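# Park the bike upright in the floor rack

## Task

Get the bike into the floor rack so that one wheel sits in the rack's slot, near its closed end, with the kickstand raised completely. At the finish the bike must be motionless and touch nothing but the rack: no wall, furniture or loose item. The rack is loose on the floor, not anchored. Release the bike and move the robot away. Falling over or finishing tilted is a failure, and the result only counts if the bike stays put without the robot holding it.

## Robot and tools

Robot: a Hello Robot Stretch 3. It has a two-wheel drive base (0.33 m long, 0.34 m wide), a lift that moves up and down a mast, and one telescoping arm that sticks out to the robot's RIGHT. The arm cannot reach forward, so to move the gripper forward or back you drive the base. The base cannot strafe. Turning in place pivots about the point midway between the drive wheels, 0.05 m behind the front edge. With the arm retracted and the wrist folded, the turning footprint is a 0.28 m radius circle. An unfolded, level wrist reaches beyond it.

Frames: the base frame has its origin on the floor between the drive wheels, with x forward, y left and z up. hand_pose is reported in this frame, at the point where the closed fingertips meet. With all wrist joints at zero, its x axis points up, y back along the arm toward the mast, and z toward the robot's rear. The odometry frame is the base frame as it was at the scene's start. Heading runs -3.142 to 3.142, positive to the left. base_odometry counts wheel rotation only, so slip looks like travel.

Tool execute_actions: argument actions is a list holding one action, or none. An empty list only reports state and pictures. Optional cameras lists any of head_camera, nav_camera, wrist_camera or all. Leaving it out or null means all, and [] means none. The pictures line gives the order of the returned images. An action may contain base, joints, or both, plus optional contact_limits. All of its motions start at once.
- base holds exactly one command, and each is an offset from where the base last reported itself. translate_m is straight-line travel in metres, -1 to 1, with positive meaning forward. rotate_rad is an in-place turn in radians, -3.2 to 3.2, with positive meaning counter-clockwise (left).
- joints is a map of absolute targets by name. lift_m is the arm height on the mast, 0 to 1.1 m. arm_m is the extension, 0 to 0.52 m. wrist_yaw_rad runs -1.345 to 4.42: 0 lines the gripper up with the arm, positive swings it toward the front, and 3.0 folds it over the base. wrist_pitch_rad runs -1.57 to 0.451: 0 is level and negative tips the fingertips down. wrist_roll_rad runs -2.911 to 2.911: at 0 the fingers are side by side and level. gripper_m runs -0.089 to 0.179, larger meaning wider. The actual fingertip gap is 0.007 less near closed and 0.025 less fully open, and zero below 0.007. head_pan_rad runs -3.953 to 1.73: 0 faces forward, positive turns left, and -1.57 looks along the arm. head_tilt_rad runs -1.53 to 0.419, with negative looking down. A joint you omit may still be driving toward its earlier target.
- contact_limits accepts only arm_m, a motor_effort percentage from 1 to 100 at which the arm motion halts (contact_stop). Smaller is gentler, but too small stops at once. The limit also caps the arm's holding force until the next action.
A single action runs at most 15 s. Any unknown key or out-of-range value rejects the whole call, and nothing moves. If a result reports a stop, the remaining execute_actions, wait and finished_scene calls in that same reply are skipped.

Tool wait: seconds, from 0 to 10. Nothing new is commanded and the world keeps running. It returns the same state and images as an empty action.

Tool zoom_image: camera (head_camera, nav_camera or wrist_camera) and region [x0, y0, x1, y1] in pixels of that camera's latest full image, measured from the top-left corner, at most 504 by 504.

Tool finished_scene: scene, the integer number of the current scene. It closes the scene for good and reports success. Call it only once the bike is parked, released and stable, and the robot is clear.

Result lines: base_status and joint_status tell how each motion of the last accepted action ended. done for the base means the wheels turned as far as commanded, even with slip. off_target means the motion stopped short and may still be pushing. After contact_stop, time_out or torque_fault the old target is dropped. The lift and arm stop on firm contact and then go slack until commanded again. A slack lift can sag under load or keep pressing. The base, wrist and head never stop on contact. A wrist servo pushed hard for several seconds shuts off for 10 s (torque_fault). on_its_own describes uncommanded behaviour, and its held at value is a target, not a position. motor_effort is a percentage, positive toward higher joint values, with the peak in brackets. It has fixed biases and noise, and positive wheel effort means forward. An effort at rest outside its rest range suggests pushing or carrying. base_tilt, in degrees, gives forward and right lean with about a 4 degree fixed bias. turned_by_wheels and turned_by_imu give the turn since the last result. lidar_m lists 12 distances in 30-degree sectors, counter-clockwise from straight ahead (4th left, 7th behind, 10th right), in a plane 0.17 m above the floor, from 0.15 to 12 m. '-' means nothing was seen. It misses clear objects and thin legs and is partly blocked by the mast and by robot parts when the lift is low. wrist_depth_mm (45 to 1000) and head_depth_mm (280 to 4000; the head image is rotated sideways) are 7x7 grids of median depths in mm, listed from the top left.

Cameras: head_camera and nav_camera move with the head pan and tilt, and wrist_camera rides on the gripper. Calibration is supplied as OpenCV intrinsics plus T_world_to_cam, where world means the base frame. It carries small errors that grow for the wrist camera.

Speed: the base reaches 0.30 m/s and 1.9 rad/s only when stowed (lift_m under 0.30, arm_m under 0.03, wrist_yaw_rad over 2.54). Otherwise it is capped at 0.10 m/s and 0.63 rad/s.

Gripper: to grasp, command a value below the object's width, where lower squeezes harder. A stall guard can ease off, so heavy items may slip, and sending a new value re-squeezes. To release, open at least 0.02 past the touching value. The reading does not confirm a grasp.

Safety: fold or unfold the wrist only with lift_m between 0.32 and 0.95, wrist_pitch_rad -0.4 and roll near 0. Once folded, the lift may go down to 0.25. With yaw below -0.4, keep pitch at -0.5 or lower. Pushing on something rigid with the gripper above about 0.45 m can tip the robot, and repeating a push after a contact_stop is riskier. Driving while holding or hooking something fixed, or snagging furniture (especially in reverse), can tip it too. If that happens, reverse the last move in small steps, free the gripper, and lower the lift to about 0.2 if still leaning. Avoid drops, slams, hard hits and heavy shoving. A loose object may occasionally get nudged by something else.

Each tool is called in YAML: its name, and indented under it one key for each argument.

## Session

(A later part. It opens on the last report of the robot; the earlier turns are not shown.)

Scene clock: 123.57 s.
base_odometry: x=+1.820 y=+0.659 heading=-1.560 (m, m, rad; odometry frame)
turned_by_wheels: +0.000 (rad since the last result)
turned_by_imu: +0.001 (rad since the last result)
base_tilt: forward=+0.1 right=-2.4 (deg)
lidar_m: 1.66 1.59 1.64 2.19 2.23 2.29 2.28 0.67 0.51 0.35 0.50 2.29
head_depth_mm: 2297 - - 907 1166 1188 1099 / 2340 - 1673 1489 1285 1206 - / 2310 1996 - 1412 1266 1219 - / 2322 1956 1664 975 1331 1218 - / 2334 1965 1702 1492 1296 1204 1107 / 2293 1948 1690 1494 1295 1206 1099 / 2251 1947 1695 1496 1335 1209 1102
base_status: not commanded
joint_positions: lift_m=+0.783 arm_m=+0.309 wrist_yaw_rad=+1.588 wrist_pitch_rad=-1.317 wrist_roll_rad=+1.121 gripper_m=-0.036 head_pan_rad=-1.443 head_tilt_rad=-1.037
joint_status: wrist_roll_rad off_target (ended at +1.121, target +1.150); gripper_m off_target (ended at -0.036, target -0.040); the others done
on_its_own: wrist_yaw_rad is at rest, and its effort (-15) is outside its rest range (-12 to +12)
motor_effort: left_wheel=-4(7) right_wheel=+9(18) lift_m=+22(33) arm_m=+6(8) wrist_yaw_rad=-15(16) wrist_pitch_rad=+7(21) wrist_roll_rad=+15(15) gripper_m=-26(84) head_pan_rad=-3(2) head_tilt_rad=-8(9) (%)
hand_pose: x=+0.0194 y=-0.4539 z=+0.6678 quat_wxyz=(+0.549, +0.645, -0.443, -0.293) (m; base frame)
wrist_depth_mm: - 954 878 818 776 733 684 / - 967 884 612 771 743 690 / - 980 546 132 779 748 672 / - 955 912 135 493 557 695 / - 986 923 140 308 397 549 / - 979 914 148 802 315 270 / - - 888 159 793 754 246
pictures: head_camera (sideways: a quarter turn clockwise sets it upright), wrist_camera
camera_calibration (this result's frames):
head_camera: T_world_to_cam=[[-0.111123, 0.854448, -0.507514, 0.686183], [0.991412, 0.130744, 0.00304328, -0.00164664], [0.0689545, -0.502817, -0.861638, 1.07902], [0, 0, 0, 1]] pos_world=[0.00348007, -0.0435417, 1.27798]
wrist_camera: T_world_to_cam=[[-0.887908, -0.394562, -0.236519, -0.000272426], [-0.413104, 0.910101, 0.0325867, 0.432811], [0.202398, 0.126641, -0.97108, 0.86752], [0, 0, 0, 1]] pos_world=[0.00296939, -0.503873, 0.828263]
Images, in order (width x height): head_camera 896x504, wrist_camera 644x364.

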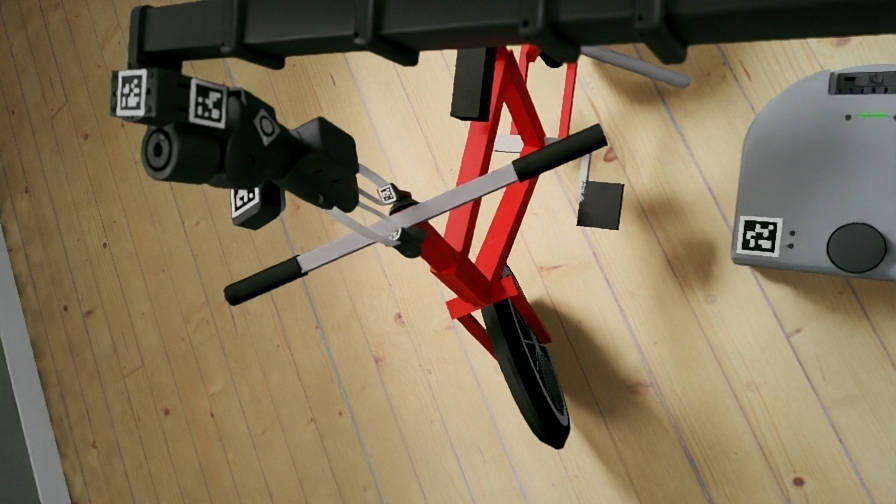

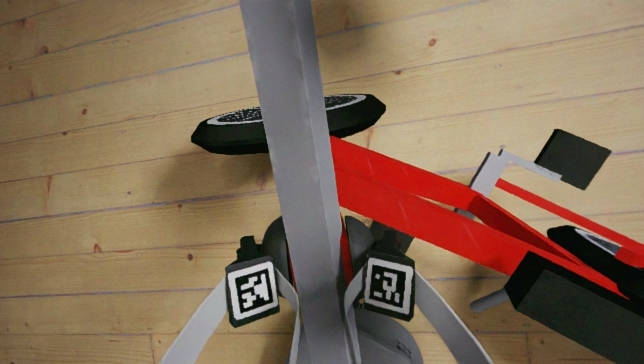

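execute_actions:
  actions:
    - {"joints": {"arm_m": 0.36, "lift_m": 0.789, "gripper_m": -0.05, "wrist_roll_rad": 1.4}}
  cameras: ["head_camera", "wrist_camera"]

Scene clock: 125.10 s.
base_odometry: x=+1.820 y=+0.659 heading=-1.559 (m, m, rad; odometry frame)
turned_by_wheels: +0.000 (rad since the last result)
turned_by_imu: +0.000 (rad since the last result)
base_tilt: forward=+0.1 right=-2.3 (deg)
lidar_m: 1.66 1.58 1.64 2.20 2.23 2.29 2.27 0.69 0.51 0.56 0.55 2.29
head_depth_mm: 2358 - - 1424 1176 1202 1099 / 2450 1865 1676 1024 1312 1198 - / 2342 2022 1663 1092 1281 1215 - / 2325 1944 1674 1013 1335 1225 - / 2330 1972 1697 1473 1317 1207 1100 / 2311 1978 1698 1509 1298 1213 1104 / 2237 1967 1703 1493 1314 1205 1103
base_status: not commanded
joint_positions: lift_m=+0.789 arm_m=+0.360 wrist_yaw_rad=+1.589 wrist_pitch_rad=-1.294 wrist_roll_rad=+1.365 gripper_m=-0.045 head_pan_rad=-1.443 head_tilt_rad=-1.037
joint_status: wrist_roll_rad off_target (ended at +1.365, target +1.400); gripper_m off_target (ended at -0.045, target -0.050); the others done
on_its_own: wrist_yaw_rad is at rest, and its effort (-16) is outside its rest range (-12 to +12)
motor_effort: left_wheel=+0(5) right_wheel=+4(14) lift_m=+22(33) arm_m=+5(7) wrist_yaw_rad=-16(18) wrist_pitch_rad=-3(12) wrist_roll_rad=+18(22) gripper_m=-30(90) head_pan_rad=-3(2) head_tilt_rad=-8(8) (%)
hand_pose: x=+0.0252 y=-0.5039 z=+0.6748 quat_wxyz=(+0.486, +0.609, -0.512, -0.362) (m; base frame)
wrist_depth_mm: - 975 125 814 760 731 667 / - - 910 811 771 721 681 / - - 896 529 778 740 668 / - - 883 142 481 549 671 / - - 945 143 456 308 259 / - - 976 150 804 770 247 / - - 961 160 - 769 729
pictures: head_camera (sideways: a quarter turn clockwise sets it upright), wrist_camera
camera_calibration (this result's frames):
head_camera: T_world_to_cam=[[-0.111124, 0.854458, -0.507496, 0.68616], [0.991412, 0.130742, 0.00304335, -0.00164673], [0.0689515, -0.502799, -0.861649, 1.07904], [0, 0, 0, 1]] pos_world=[0.00347994, -0.0435412, 1.27798]
wrist_camera: T_world_to_cam=[[-0.947699, -0.162596, -0.274645, 0.130906], [-0.192823, 0.977394, 0.0867213, 0.47227], [0.254336, 0.135144, -0.957627, 0.873336], [0, 0, 0, 1]] pos_world=[-0.00699661, -0.558335, 0.831327]
Images, in order (width x height): head_camera 896x504, wrist_camera 644x364.

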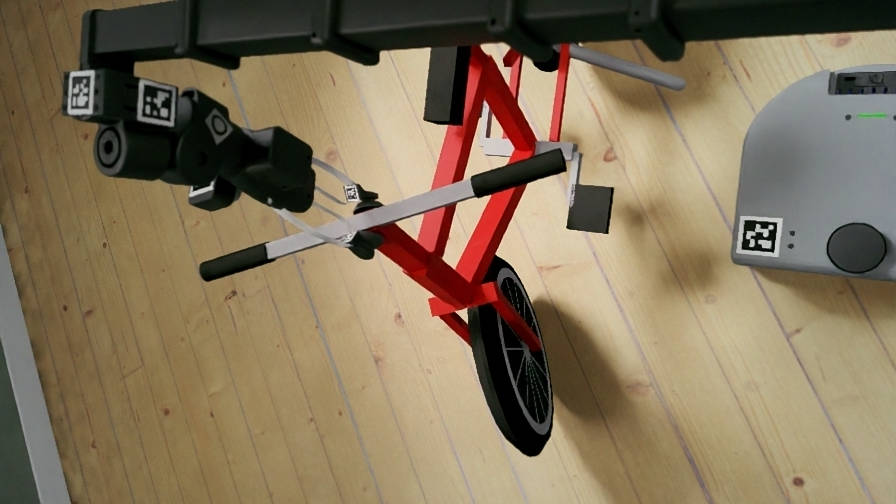

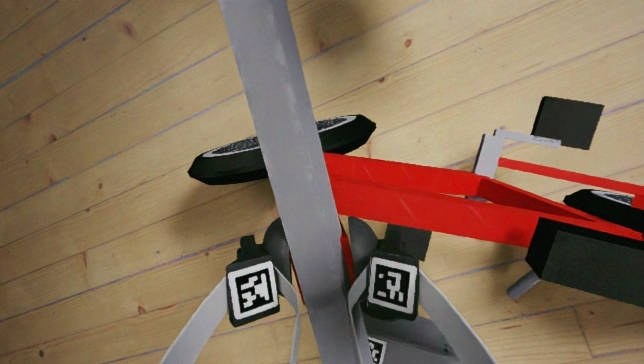

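execute_actions:
  actions:
    - {"joints": {"arm_m": 0.38, "lift_m": 0.795, "gripper_m": -0.06, "wrist_roll_rad": 1.62}}
  cameras: ["head_camera", "wrist_camera"]

Scene clock: 126.47 s.
base_odometry: x=+1.820 y=+0.659 heading=-1.559 (m, m, rad; odometry frame)
turned_by_wheels: +0.000 (rad since the last result)
turned_by_imu: +0.000 (rad since the last result)
base_tilt: forward=+0.1 right=-2.4 (deg)
lidar_m: 1.66 1.58 1.64 2.21 2.23 2.29 2.27 0.69 0.51 0.54 0.55 2.29
head_depth_mm: 2418 - - 939 1153 1192 1100 / 2454 1905 1699 1184 1319 1205 - / 2359 1975 1623 1451 1282 1214 - / 2345 1942 1688 914 1322 1220 - / 2330 1943 1699 1161 1313 1201 1102 / 2336 1985 1693 1495 1326 1210 1102 / 2271 1973 1698 1498 1336 1211 1101
base_status: not commanded
joint_positions: lift_m=+0.795 arm_m=+0.380 wrist_yaw_rad=+1.576 wrist_pitch_rad=-1.308 wrist_roll_rad=+1.612 gripper_m=-0.055 head_pan_rad=-1.443 head_tilt_rad=-1.037
joint_status: gripper_m off_target (ended at -0.055, target -0.060); the others done
motor_effort: left_wheel=-1(5) right_wheel=+1(9) lift_m=+31(36) arm_m=+3(6) wrist_yaw_rad=-6(18) wrist_pitch_rad=+3(8) wrist_roll_rad=+4(27) gripper_m=-30(94) head_pan_rad=-3(3) head_tilt_rad=-9(8) (%)
hand_pose: x=+0.0218 y=-0.5245 z=+0.6798 quat_wxyz=(+0.420, +0.554, -0.569, -0.440) (m; base frame)
wrist_depth_mm: - 926 875 763 763 698 660 / - 927 875 138 774 720 675 / - 964 895 138 782 594 530 / - - 543 144 303 306 247 / - - 946 146 784 759 709 / - - - 151 - 778 735 / - - - 534 904 796 754
pictures: head_camera (sideways: a quarter turn clockwise sets it upright), wrist_camera
camera_calibration (this result's frames):
head_camera: T_world_to_cam=[[-0.111127, 0.854482, -0.507456, 0.686108], [0.991412, 0.130742, 0.00304351, -0.00164694], [0.0689464, -0.50276, -0.861672, 1.07907], [0, 0, 0, 1]] pos_world=[0.0034798, -0.0435401, 1.27798]
wrist_camera: T_world_to_cam=[[-0.95992, 0.0958268, -0.263382, 0.253817], [0.0567128, 0.986706, 0.1523, 0.446276], [0.274475, 0.131259, -0.952594, 0.875908], [0, 0, 0, 1]] pos_world=[-0.0220798, -0.579636, 0.833267]
Images, in order (width x height): head_camera 896x504, wrist_camera 644x364.

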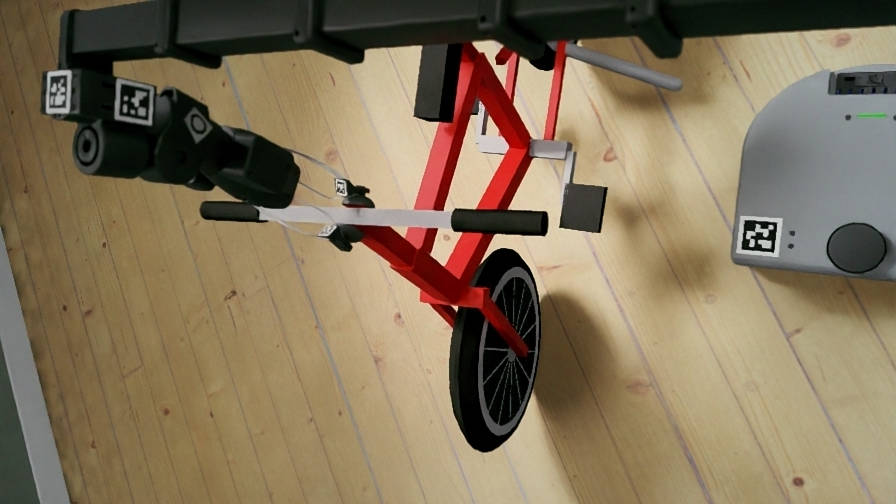

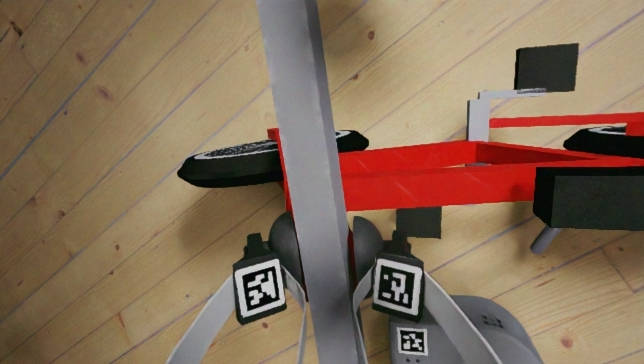

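execute_actions:
  actions:
    - {"joints": {"wrist_roll_rad": 1.68, "gripper_m": -0.05, "head_pan_rad": -2.35, "head_tilt_rad": -0.95}}
  cameras: ["head_camera", "wrist_camera"]

Scene clock: 127.87 s.
base_odometry: x=+1.820 y=+0.659 heading=-1.559 (m, m, rad; odometry frame)
turned_by_wheels: +0.000 (rad since the last result)
turned_by_imu: +0.000 (rad since the last result)
base_tilt: forward=+0.1 right=-2.3 (deg)
lidar_m: 1.66 1.59 1.63 2.20 2.24 2.29 2.28 0.69 0.51 0.53 0.54 2.29
head_depth_mm: 1938 2157 1823 1583 1386 1248 - / 1987 2142 1838 1553 1381 - - / 2049 2220 1853 1500 1412 - - / 2096 2217 1842 1262 - 1208 - / 2135 2223 1847 1606 - 1239 1120 / 2176 2210 1855 1652 1125 1191 1108 / 2257 2232 1897 1539 1068 1222 1107
base_status: not commanded
joint_positions: lift_m=+0.795 arm_m=+0.380 wrist_yaw_rad=+1.577 wrist_pitch_rad=-1.308 wrist_roll_rad=+1.663 gripper_m=-0.045 head_pan_rad=-2.343 head_tilt_rad=-0.952
joint_status: gripper_m off_target (ended at -0.045, target -0.050); the others done
motor_effort: left_wheel=-1(1) right_wheel=+1(1) lift_m=+31(31) arm_m=+4(4) wrist_yaw_rad=-6(6) wrist_pitch_rad=+3(3) wrist_roll_rad=+9(11) gripper_m=-29(29) head_pan_rad=-2(38) head_tilt_rad=+0(13) (%)
hand_pose: x=+0.0218 y=-0.5245 z=+0.6798 quat_wxyz=(+0.406, +0.542, -0.579, -0.454) (m; base frame)
wrist_depth_mm: - 914 842 773 759 696 666 / - 960 890 143 753 716 673 / - 983 902 138 766 553 453 / - - 554 144 303 304 241 / - - 995 145 822 761 717 / - - - 151 - 782 735 / - - - 167 875 - 767
pictures: head_camera (sideways: a quarter turn clockwise sets it upright), wrist_camera
camera_calibration (this result's frames):
head_camera: T_world_to_cam=[[0.567841, 0.585276, -0.578799, 0.774907], [0.719068, -0.694934, 0.00274407, 0.000403877], [-0.400621, -0.417754, -0.815466, 1.02187], [0, 0, 0, 1]] pos_world=[-0.0309325, -0.0263641, 1.28181]
wrist_camera: T_world_to_cam=[[-0.954036, 0.145955, -0.261749, 0.278865], [0.104672, 0.98067, 0.165319, 0.433187], [0.280819, 0.130322, -0.950872, 0.874104], [0, 0, 0, 1]] pos_world=[-0.0247599, -0.57943, 0.83254]
Images, in order (width x height): head_camera 896x504, wrist_camera 644x364.

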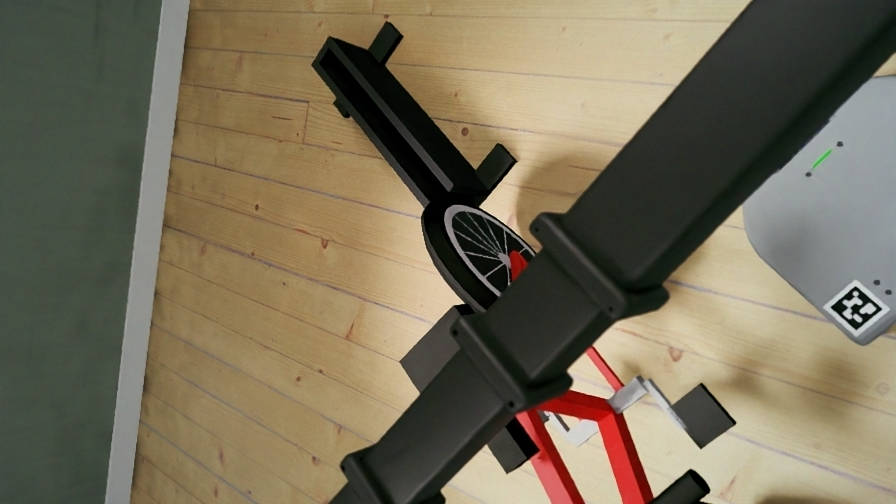

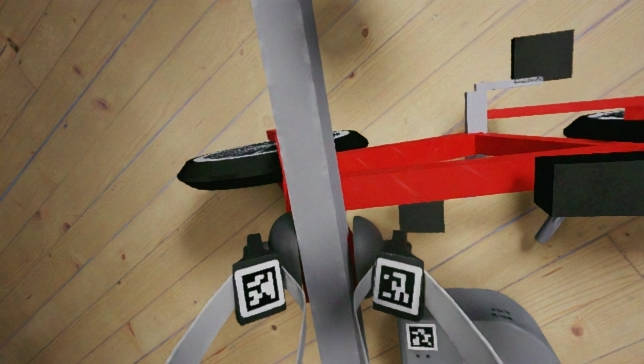

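zoom_image:
  camera: "head_camera"
  region: [380, 120, 580, 320]

zoom_image:
  camera: "wrist_camera"
  region: [160, 60, 644, 300]

Region (380, 120, 580, 320) of head_camera's 896x504 image, scaled by 2.520, with more detail than that image has.

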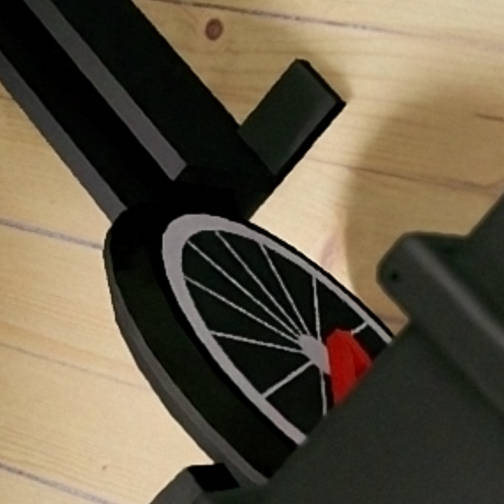

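Region (160, 60, 644, 300) of wrist_camera's 644x364 image, scaled by 1.041; it fills the top 250 rows of this view, and the rest is white.

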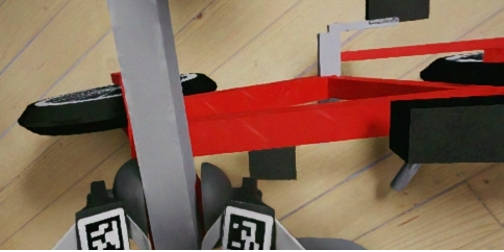

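zoom_image:
  camera: "head_camera"
  region: [400, 160, 500, 260]

zoom_image:
  camera: "head_camera"
  region: [300, 10, 440, 150]

Region (400, 160, 500, 260) of head_camera's 896x504 image, scaled by 5.040, with more detail than that image has.

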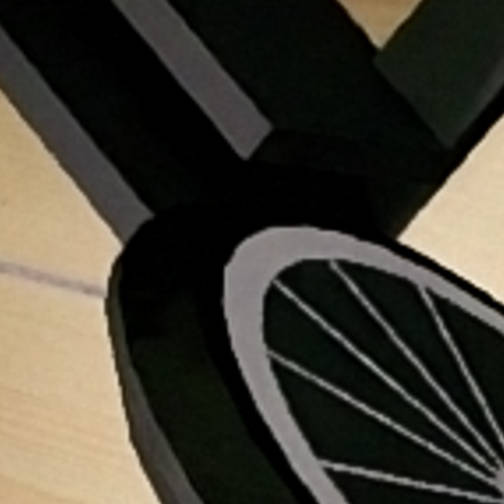

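Region (300, 10, 440, 150) of head_camera's 896x504 image, scaled by 3.600, with more detail than that image has.

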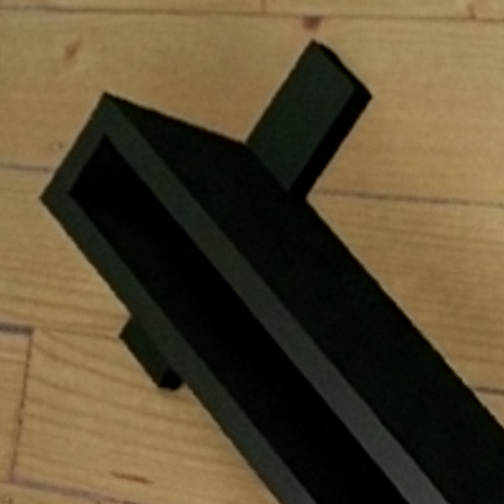

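zoom_image:
  camera: "head_camera"
  region: [415, 230, 495, 310]

Region (415, 230, 495, 310) of head_camera's 896x504 image, scaled by 6.300, with more detail than that image has.

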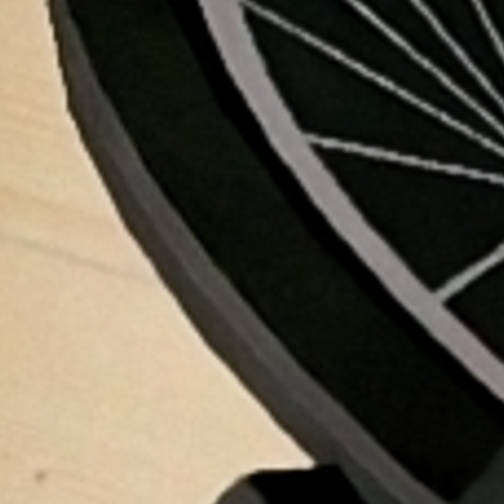

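execute_actions:
  actions:
    - {"base": {"translate_m": 0.13}, "joints": {"wrist_roll_rad": 1.15, "gripper_m": -0.06, "arm_m": 0.37}}

Scene clock: 133.87 s.
base_odometry: x=+1.822 y=+0.529 heading=-1.559 (m, m, rad; odometry frame)
turned_by_wheels: +0.000 (rad since the last result)
turned_by_imu: +0.000 (rad since the last result)
base_tilt: forward=+0.2 right=-2.3 (deg)
lidar_m: 1.54 1.48 1.52 2.05 2.30 2.35 2.39 0.71 0.50 0.52 0.50 0.53
head_depth_mm: 2038 2209 1728 1573 1369 1244 - / 2096 2198 1855 1555 1382 - - / 2154 2209 1845 1544 1408 - - / 2178 2207 1832 1268 - 1217 - / 2242 2204 1840 1609 - 1234 1122 / 2306 2227 1856 1646 1092 1176 1108 / 2347 2226 1880 1534 1028 1212 1110
base_status: done
joint_positions: lift_m=+0.795 arm_m=+0.370 wrist_yaw_rad=+1.576 wrist_pitch_rad=-1.306 wrist_roll_rad=+1.136 gripper_m=-0.049 head_pan_rad=-2.343 head_tilt_rad=-0.952
joint_status: gripper_m off_target (ended at -0.049, target -0.060); the others done
on_its_own: gripper_m is held at -0.050, not at your -0.060, by its stall guard, which is still easing
motor_effort: left_wheel=+1(6) right_wheel=+1(18) lift_m=+31(31) arm_m=+0(1) wrist_yaw_rad=-6(5) wrist_pitch_rad=+2(13) wrist_roll_rad=+7(13) gripper_m=-19(100) head_pan_rad=-4(3) head_tilt_rad=+1(2) (%)
hand_pose: x=+0.0222 y=-0.5150 z=+0.6799 quat_wxyz=(+0.542, +0.642, -0.454, -0.297) (m; base frame)
wrist_depth_mm: - 973 900 816 776 745 706 / - 989 915 140 780 734 701 / - 1000 910 141 789 735 711 / - 989 545 145 803 579 699 / - - 926 146 312 576 717 / - - 948 151 - 320 344 / - - 925 162 828 748 251
pictures: head_camera (sideways: a quarter turn clockwise sets it upright), nav_camera (sideways: a quarter turn counterclockwise sets it upright), wrist_camera
camera_calibration (this result's frames):
head_camera: T_world_to_cam=[[0.567802, 0.585102, -0.579013, 0.775186], [0.718989, -0.695016, 0.00274312, 0.000405604], [-0.400818, -0.417861, -0.815314, 1.02167], [0, 0, 0, 1]] pos_world=[-0.0309392, -0.0263636, 1.28182]
nav_camera: T_world_to_cam=[[-0.565281, -0.571129, 0.595204, -0.727371], [-0.71731, 0.696637, -0.0127894, 0.0715465], [-0.407337, -0.434176, -0.803473, 1.00802], [0, 0, 0, 1]] pos_world=[0.0507558, -0.0276066, 1.24377]
wrist_camera: T_world_to_cam=[[-0.895015, -0.370926, -0.247715, 0.000874623], [-0.390125, 0.920219, 0.0316277, 0.49457], [0.216221, 0.124947, -0.968316, 0.883357], [0, 0, 0, 1]] pos_world=[0.0027266, -0.565161, 0.839943]
Images, in order (width x height): head_camera 896x504, nav_camera 672x504, wrist_camera 644x364.

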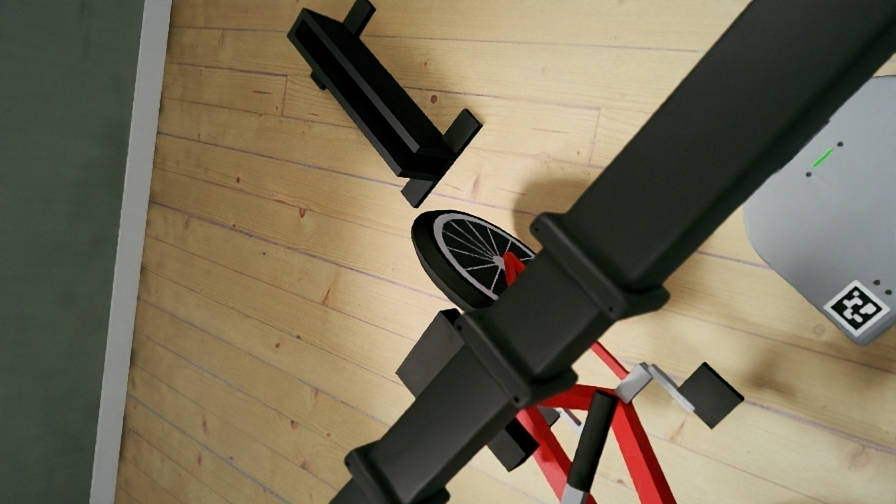

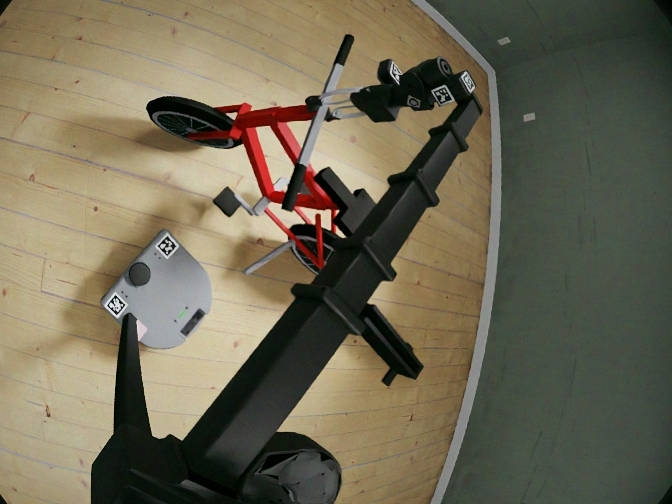

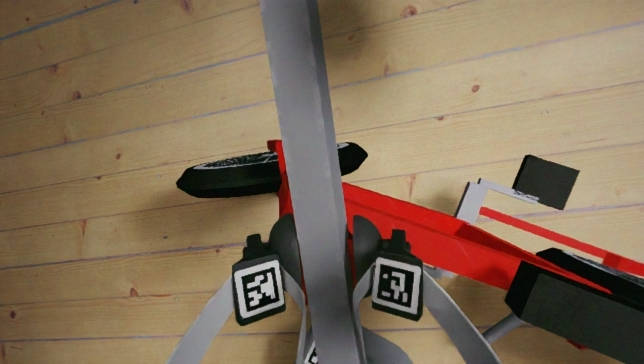

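execute_actions:
  actions:
    - {"joints": {"wrist_roll_rad": 1.57, "gripper_m": -0.045, "arm_m": 0.362}}
  cameras: ["head_camera", "wrist_camera"]

Scene clock: 137.23 s.
base_odometry: x=+1.822 y=+0.529 heading=-1.559 (m, m, rad; odometry frame)
turned_by_wheels: +0.000 (rad since the last result)
turned_by_imu: +0.000 (rad since the last result)
base_tilt: forward=+0.1 right=-2.3 (deg)
lidar_m: 1.54 1.48 1.52 2.04 2.30 2.36 2.39 0.70 0.50 0.49 0.49 2.13
head_depth_mm: 2011 2224 1734 1568 1381 1244 - / 2082 2222 1829 1553 1367 - - / 2137 2248 1849 1547 1399 - - / 2210 2227 1849 1258 - 1208 - / 2235 2195 1856 1629 - 1235 1122 / 2268 2235 1852 1655 1090 1173 1106 / 2348 2236 1897 1522 1326 1187 1112
base_status: not commanded
joint_positions: lift_m=+0.795 arm_m=+0.362 wrist_yaw_rad=+1.573 wrist_pitch_rad=-1.305 wrist_roll_rad=+1.564 gripper_m=-0.040 head_pan_rad=-2.343 head_tilt_rad=-0.952
joint_status: gripper_m off_target (ended at -0.040, target -0.045); the others done
motor_effort: left_wheel=+0(0) right_wheel=+1(3) lift_m=+30(31) arm_m=-2(4) wrist_yaw_rad=-3(15) wrist_pitch_rad=+2(4) wrist_roll_rad=+3(24) gripper_m=-27(61) head_pan_rad=-3(2) head_tilt_rad=+1(1) (%)
hand_pose: x=+0.0224 y=-0.5072 z=+0.6799 quat_wxyz=(+0.432, +0.564, -0.560, -0.427) (m; base frame)
wrist_depth_mm: - 918 832 140 752 716 651 / - 983 892 138 758 717 667 / - 985 935 147 778 708 549 / - - 563 145 310 308 246 / - - 984 147 617 773 708 / - - - 150 - 793 725 / - - - 919 - 773 738
pictures: head_camera (sideways: a quarter turn clockwise sets it upright), wrist_camera
camera_calibration (this result's frames):
head_camera: T_world_to_cam=[[0.567835, 0.585071, -0.579013, 0.775186], [0.71895, -0.695056, 0.00274312, 0.000405841], [-0.400841, -0.417839, -0.815314, 1.02167], [0, 0, 0, 1]] pos_world=[-0.0309407, -0.0263616, 1.28182]
wrist_camera: T_world_to_cam=[[-0.962367, 0.0512511, -0.266875, 0.232672], [0.013871, 0.990039, 0.140109, 0.440071], [0.271398, 0.131134, -0.953492, 0.874204], [0, 0, 0, 1]] pos_world=[-0.0194453, -0.56225, 0.833983]
Images, in order (width x height): head_camera 896x504, wrist_camera 644x364.

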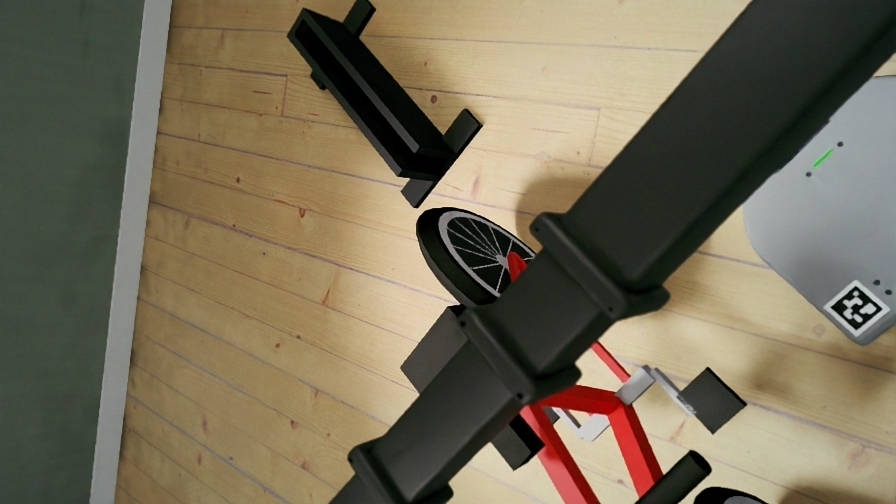

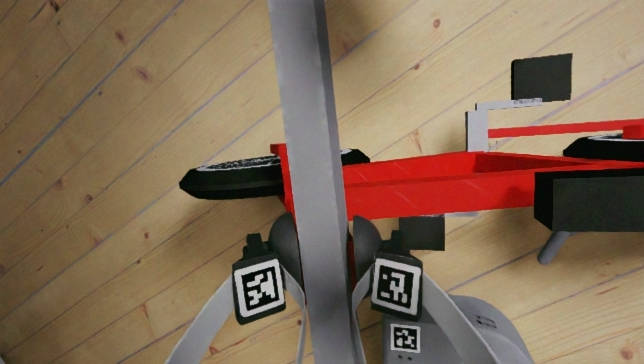

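zoom_image:
  camera: "head_camera"
  region: [385, 130, 545, 290]

zoom_image:
  camera: "head_camera"
  region: [410, 200, 490, 280]

Region (385, 130, 545, 290) of head_camera's 896x504 image, scaled by 3.150, with more detail than that image has.

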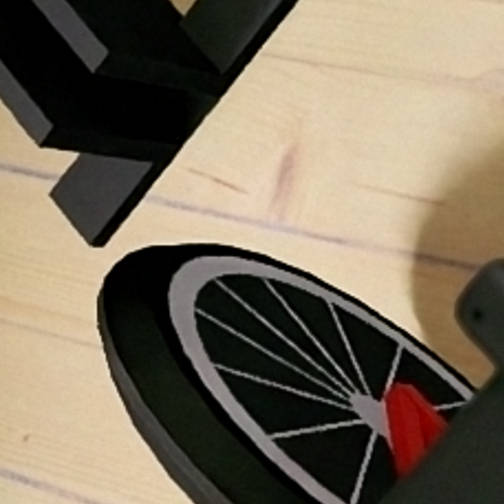

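Region (410, 200, 490, 280) of head_camera's 896x504 image, scaled by 6.300, with more detail than that image has.

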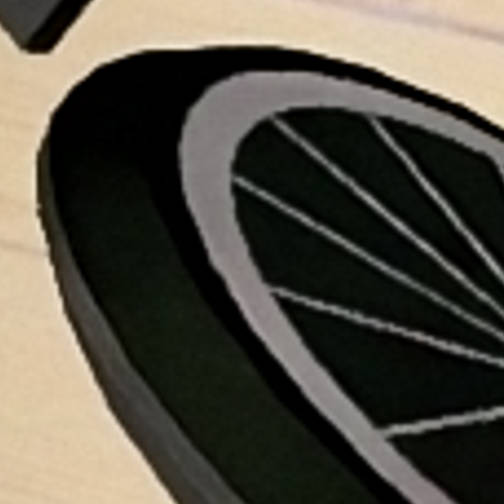

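execute_actions:
  actions:
    - {"base": {"translate_m": -0.12}, "joints": {"gripper_m": -0.055, "arm_m": 0.369}}
  cameras: ["head_camera", "wrist_camera"]

Scene clock: 141.20 s.
base_odometry: x=+1.820 y=+0.649 heading=-1.559 (m, m, rad; odometry frame)
turned_by_wheels: +0.000 (rad since the last result)
turned_by_imu: +0.001 (rad since the last result)
base_tilt: forward=+0.1 right=-2.3 (deg)
lidar_m: 1.65 1.58 1.62 2.19 2.24 2.29 2.28 0.71 0.51 0.50 0.50 2.28
head_depth_mm: 1943 2113 1840 1580 1379 1243 - / 1994 2178 1854 1546 1378 - - / 2051 2205 1823 1494 1404 - - / 2072 2244 1831 1256 - 1214 - / 2131 2210 1851 1607 - 1227 1124 / 2178 2222 1836 1647 1096 1189 1109 / 2271 2221 1912 1536 1330 1176 1111
base_status: done
joint_positions: lift_m=+0.795 arm_m=+0.369 wrist_yaw_rad=+1.573 wrist_pitch_rad=-1.312 wrist_roll_rad=+1.564 gripper_m=-0.044 head_pan_rad=-2.343 head_tilt_rad=-0.952
joint_status: gripper_m off_target (ended at -0.044, target -0.055); the others done
on_its_own: gripper_m is held at -0.045, not at your -0.055, by its stall guard, which is still easing
motor_effort: left_wheel=-1(7) right_wheel=+3(12) lift_m=+30(30) arm_m=+3(3) wrist_yaw_rad=-2(2) wrist_pitch_rad=+5(6) wrist_roll_rad=+3(3) gripper_m=-9(100) head_pan_rad=-3(2) head_tilt_rad=+1(2) (%)
hand_pose: x=+0.0208 y=-0.5137 z=+0.6796 quat_wxyz=(+0.434, +0.562, -0.558, -0.429) (m; base frame)
wrist_depth_mm: - 907 865 139 753 701 665 / - 941 875 138 762 730 678 / - 975 929 147 805 720 574 / - - 542 144 310 306 247 / - - 973 146 614 763 707 / - - - 150 - 781 730 / - - - 905 - 781 757
pictures: head_camera (sideways: a quarter turn clockwise sets it upright), wrist_camera
camera_calibration (this result's frames):
head_camera: T_world_to_cam=[[0.567833, 0.585065, -0.579021, 0.775196], [0.718948, -0.695058, 0.00274308, 0.0004059], [-0.400848, -0.417844, -0.815308, 1.02166], [0, 0, 0, 1]] pos_world=[-0.0309409, -0.0263616, 1.28183]
wrist_camera: T_world_to_cam=[[-0.964121, 0.0512558, -0.26047, 0.22699], [0.014811, 0.990041, 0.14, 0.446637], [0.265051, 0.131119, -0.955278, 0.876581], [0, 0, 0, 1]] pos_world=[-0.0201083, -0.56876, 0.833973]
Images, in order (width x height): head_camera 896x504, wrist_camera 644x364.

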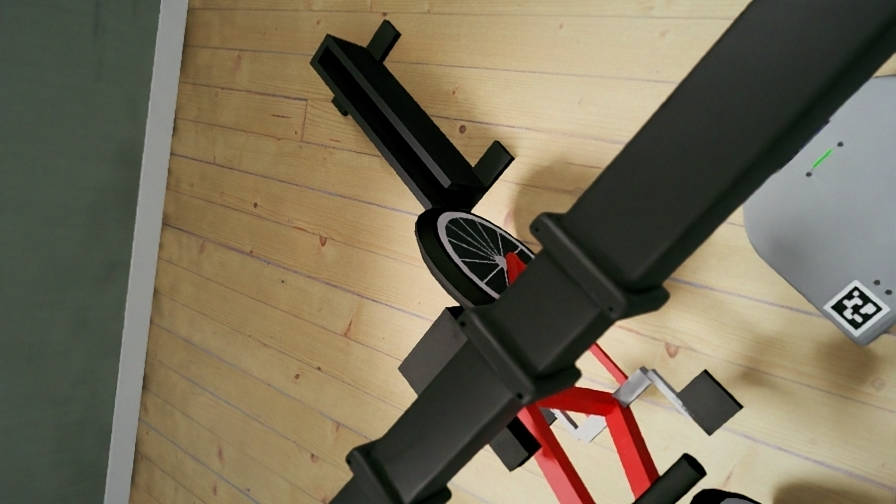

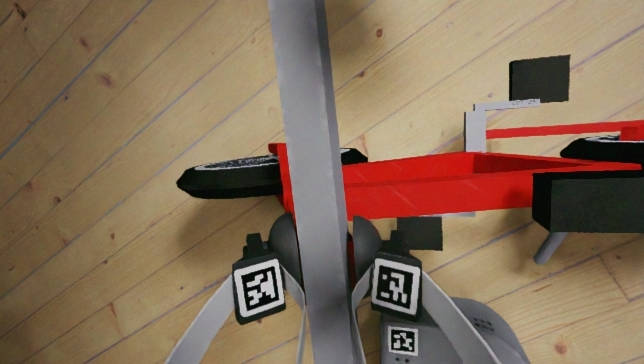

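zoom_image:
  camera: "head_camera"
  region: [385, 130, 545, 290]

Region (385, 130, 545, 290) of head_camera's 896x504 image, scaled by 3.150, with more detail than that image has.

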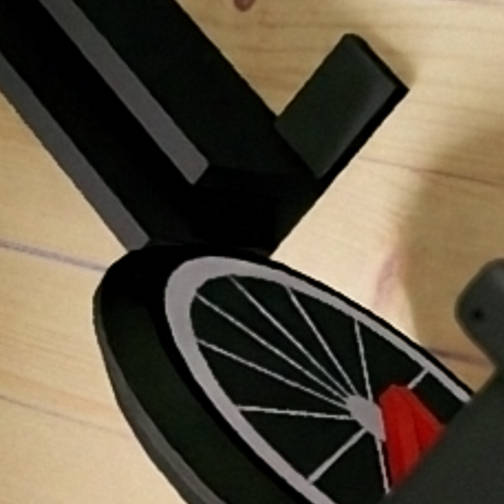

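execute_actions:
  actions:
    - {"base": {"translate_m": -0.13}, "joints": {"gripper_m": -0.04, "arm_m": 0.373}}
  cameras: ["head_camera", "wrist_camera"]

Scene clock: 144.13 s.
base_odometry: x=+1.819 y=+0.779 heading=-1.559 (m, m, rad; odometry frame)
turned_by_wheels: +0.000 (rad since the last result)
turned_by_imu: +0.001 (rad since the last result)
base_tilt: forward=+0.2 right=-2.3 (deg)
lidar_m: 1.77 1.68 1.75 2.26 2.17 2.23 2.17 0.71 0.50 0.50 0.51 2.44
head_depth_mm: 1857 2072 1830 1585 1375 1242 - / 1876 2097 1853 1547 1381 - - / 1926 2174 1842 1486 1410 - - / 1987 2162 1853 1259 - 1208 - / 2036 2207 1850 1624 - 1229 1124 / 2087 2245 1858 1665 1096 1192 1106 / 2116 2232 1886 1518 1137 1204 1111
base_status: done
joint_positions: lift_m=+0.795 arm_m=+0.373 wrist_yaw_rad=+1.573 wrist_pitch_rad=-1.280 wrist_roll_rad=+1.564 gripper_m=-0.030 head_pan_rad=-2.343 head_tilt_rad=-0.952
joint_status: gripper_m off_target (ended at -0.030, target -0.040); the others done
on_its_own: gripper_m is held at -0.031, not at your -0.040, by its stall guard, which is still easing
motor_effort: left_wheel=+6(7) right_wheel=-10(12) lift_m=+30(30) arm_m=+3(2) wrist_yaw_rad=-2(2) wrist_pitch_rad=-10(11) wrist_roll_rad=+3(3) gripper_m=-24(30) head_pan_rad=-3(3) head_tilt_rad=+1(1) (%)
hand_pose: x=+0.0288 y=-0.5177 z=+0.6811 quat_wxyz=(+0.425, +0.569, -0.565, -0.420) (m; base frame)
wrist_depth_mm: - 959 880 148 745 710 663 / - 969 915 144 773 712 650 / - - 931 143 767 703 655 / - - 570 152 308 304 245 / - - 970 148 615 738 248 / - - - 152 839 787 718 / - - - 157 887 780 734
pictures: head_camera (sideways: a quarter turn clockwise sets it upright), wrist_camera
camera_calibration (this result's frames):
head_camera: T_world_to_cam=[[0.567826, 0.585056, -0.579037, 0.775217], [0.718947, -0.695059, 0.00274301, 0.000405998], [-0.40086, -0.417855, -0.815297, 1.02165], [0, 0, 0, 1]] pos_world=[-0.0309412, -0.0263618, 1.28183]
wrist_camera: T_world_to_cam=[[-0.955373, 0.0512765, -0.290919, 0.255819], [0.0103638, 0.990031, 0.140465, 0.45005], [0.295222, 0.131182, -0.94638, 0.869475], [0, 0, 0, 1]] pos_world=[-0.0169492, -0.57274, 0.83406]
Images, in order (width x height): head_camera 896x504, wrist_camera 644x364.

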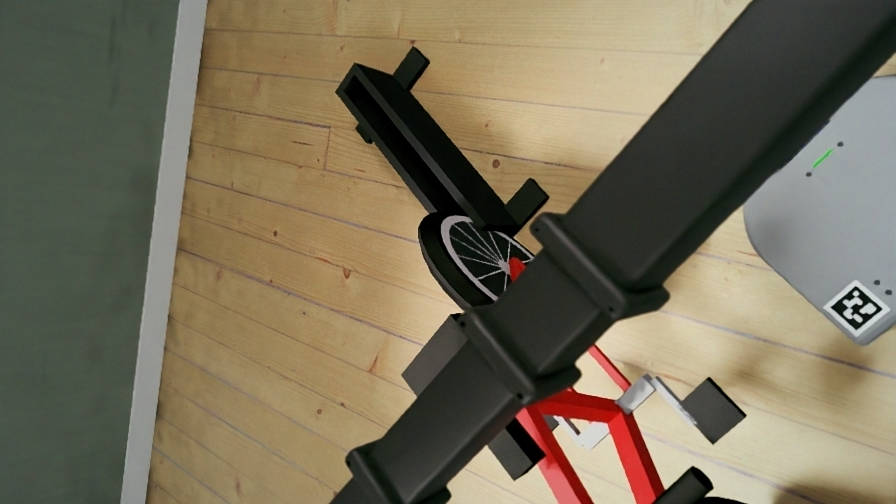

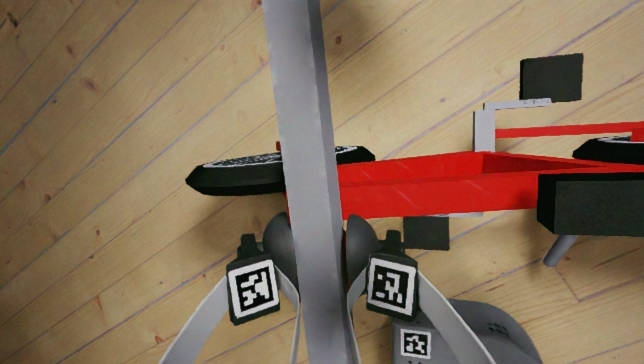

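zoom_image:
  camera: "head_camera"
  region: [400, 150, 560, 310]

zoom_image:
  camera: "head_camera"
  region: [325, 35, 465, 175]

Region (400, 150, 560, 310) of head_camera's 896x504 image, scaled by 3.150, with more detail than that image has.

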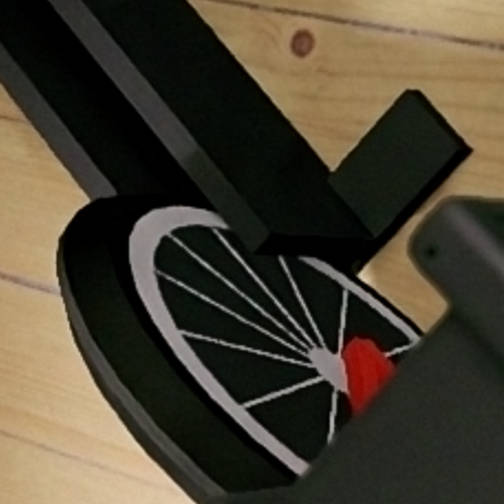

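Region (325, 35, 465, 175) of head_camera's 896x504 image, scaled by 3.600, with more detail than that image has.

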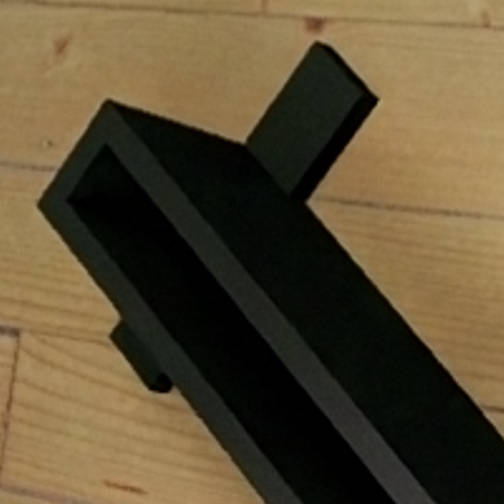

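execute_actions:
  actions:
    - {"base": {"translate_m": -0.1}, "joints": {"gripper_m": -0.055, "arm_m": 0.382, "wrist_roll_rad": 1.46}}
  cameras: ["head_camera", "wrist_camera"]

Scene clock: 147.37 s.
base_odometry: x=+1.817 y=+0.879 heading=-1.558 (m, m, rad; odometry frame)
turned_by_wheels: +0.001 (rad since the last result)
turned_by_imu: +0.001 (rad since the last result)
base_tilt: forward=+0.1 right=-2.4 (deg)
lidar_m: 1.86 1.77 1.83 2.20 2.12 2.17 2.08 0.71 0.45 2.74 0.53 0.68
head_depth_mm: 1771 2026 1838 1585 1371 1251 - / 1798 2078 1846 1543 1379 - - / 1841 2084 1854 1493 1421 - - / 1889 2129 1849 1584 - 1199 - / 1944 2179 1847 1617 - 1213 1121 / 1988 2194 1855 1656 1312 1232 1104 / 2049 2205 1894 879 918 1059 1088
base_status: done
joint_positions: lift_m=+0.796 arm_m=+0.382 wrist_yaw_rad=+1.572 wrist_pitch_rad=-1.098 wrist_roll_rad=+1.468 gripper_m=-0.046 head_pan_rad=-2.343 head_tilt_rad=-0.951
joint_status: gripper_m off_target (ended at -0.046, target -0.055); the others done
on_its_own: gripper_m is held at -0.046, not at your -0.055, by its stall guard, which is still easing; right_wheel is at rest, and its effort (-26) is outside its rest range (-18 to +18); wrist_pitch_rad is at rest, and its effort (-96) is outside its rest range (-20 to +32)
motor_effort: left_wheel=+14(29) right_wheel=-26(51) lift_m=+15(30) arm_m=+3(6) wrist_yaw_rad=-2(3) wrist_pitch_rad=-96(100) wrist_roll_rad=-5(9) gripper_m=-16(100) head_pan_rad=-3(3) head_tilt_rad=+1(1) (%)
hand_pose: x=+0.0736 y=-0.5267 z=+0.6950 quat_wxyz=(+0.400, +0.621, -0.583, -0.337) (m; base frame)
wrist_depth_mm: - - 183 915 786 699 627 / - - 185 888 804 726 630 / - - 191 911 823 710 515 / - - - 467 511 527 518 / - - - 924 605 312 236 / - - - - 846 754 643 / - - - - 834 755 694
pictures: head_camera (sideways: a quarter turn clockwise sets it upright), wrist_camera
camera_calibration (this result's frames):
head_camera: T_world_to_cam=[[0.567824, 0.584901, -0.579195, 0.775423], [0.718856, -0.695153, 0.0027423, 0.000407473], [-0.401025, -0.417915, -0.815185, 1.02151], [0, 0, 0, 1]] pos_world=[-0.0309474, -0.0263597, 1.28184]
wrist_camera: T_world_to_cam=[[-0.887453, -0.0437696, -0.458815, 0.36473], [-0.0990471, 0.990333, 0.0971051, 0.494887], [0.450129, 0.13162, -0.88321, 0.815512], [0, 0, 0, 1]] pos_world=[0.00561241, -0.581478, 0.839556]
Images, in order (width x height): head_camera 896x504, wrist_camera 644x364.

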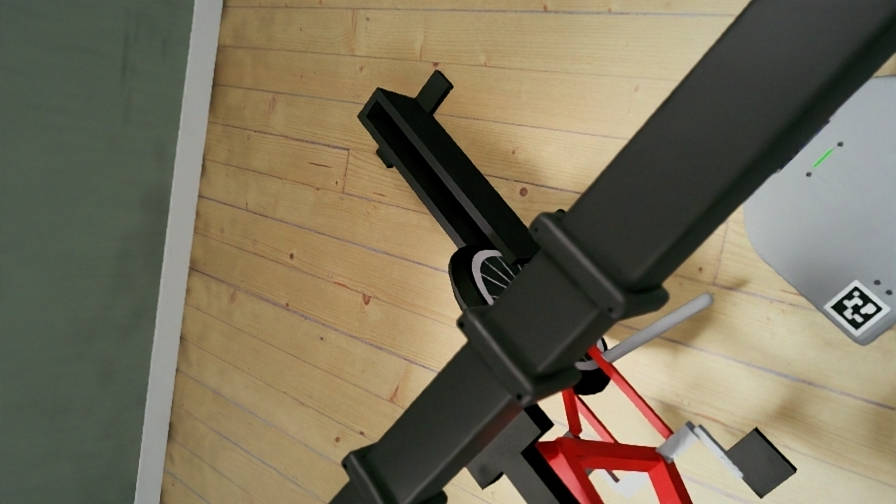

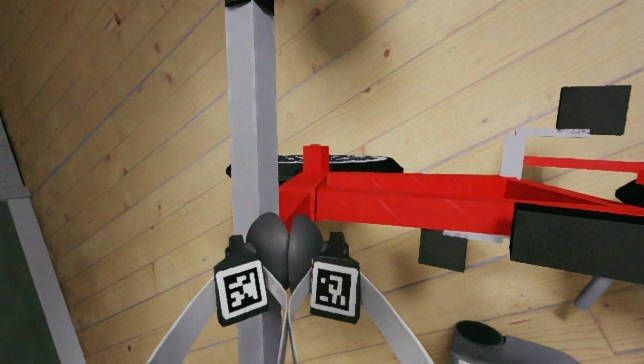

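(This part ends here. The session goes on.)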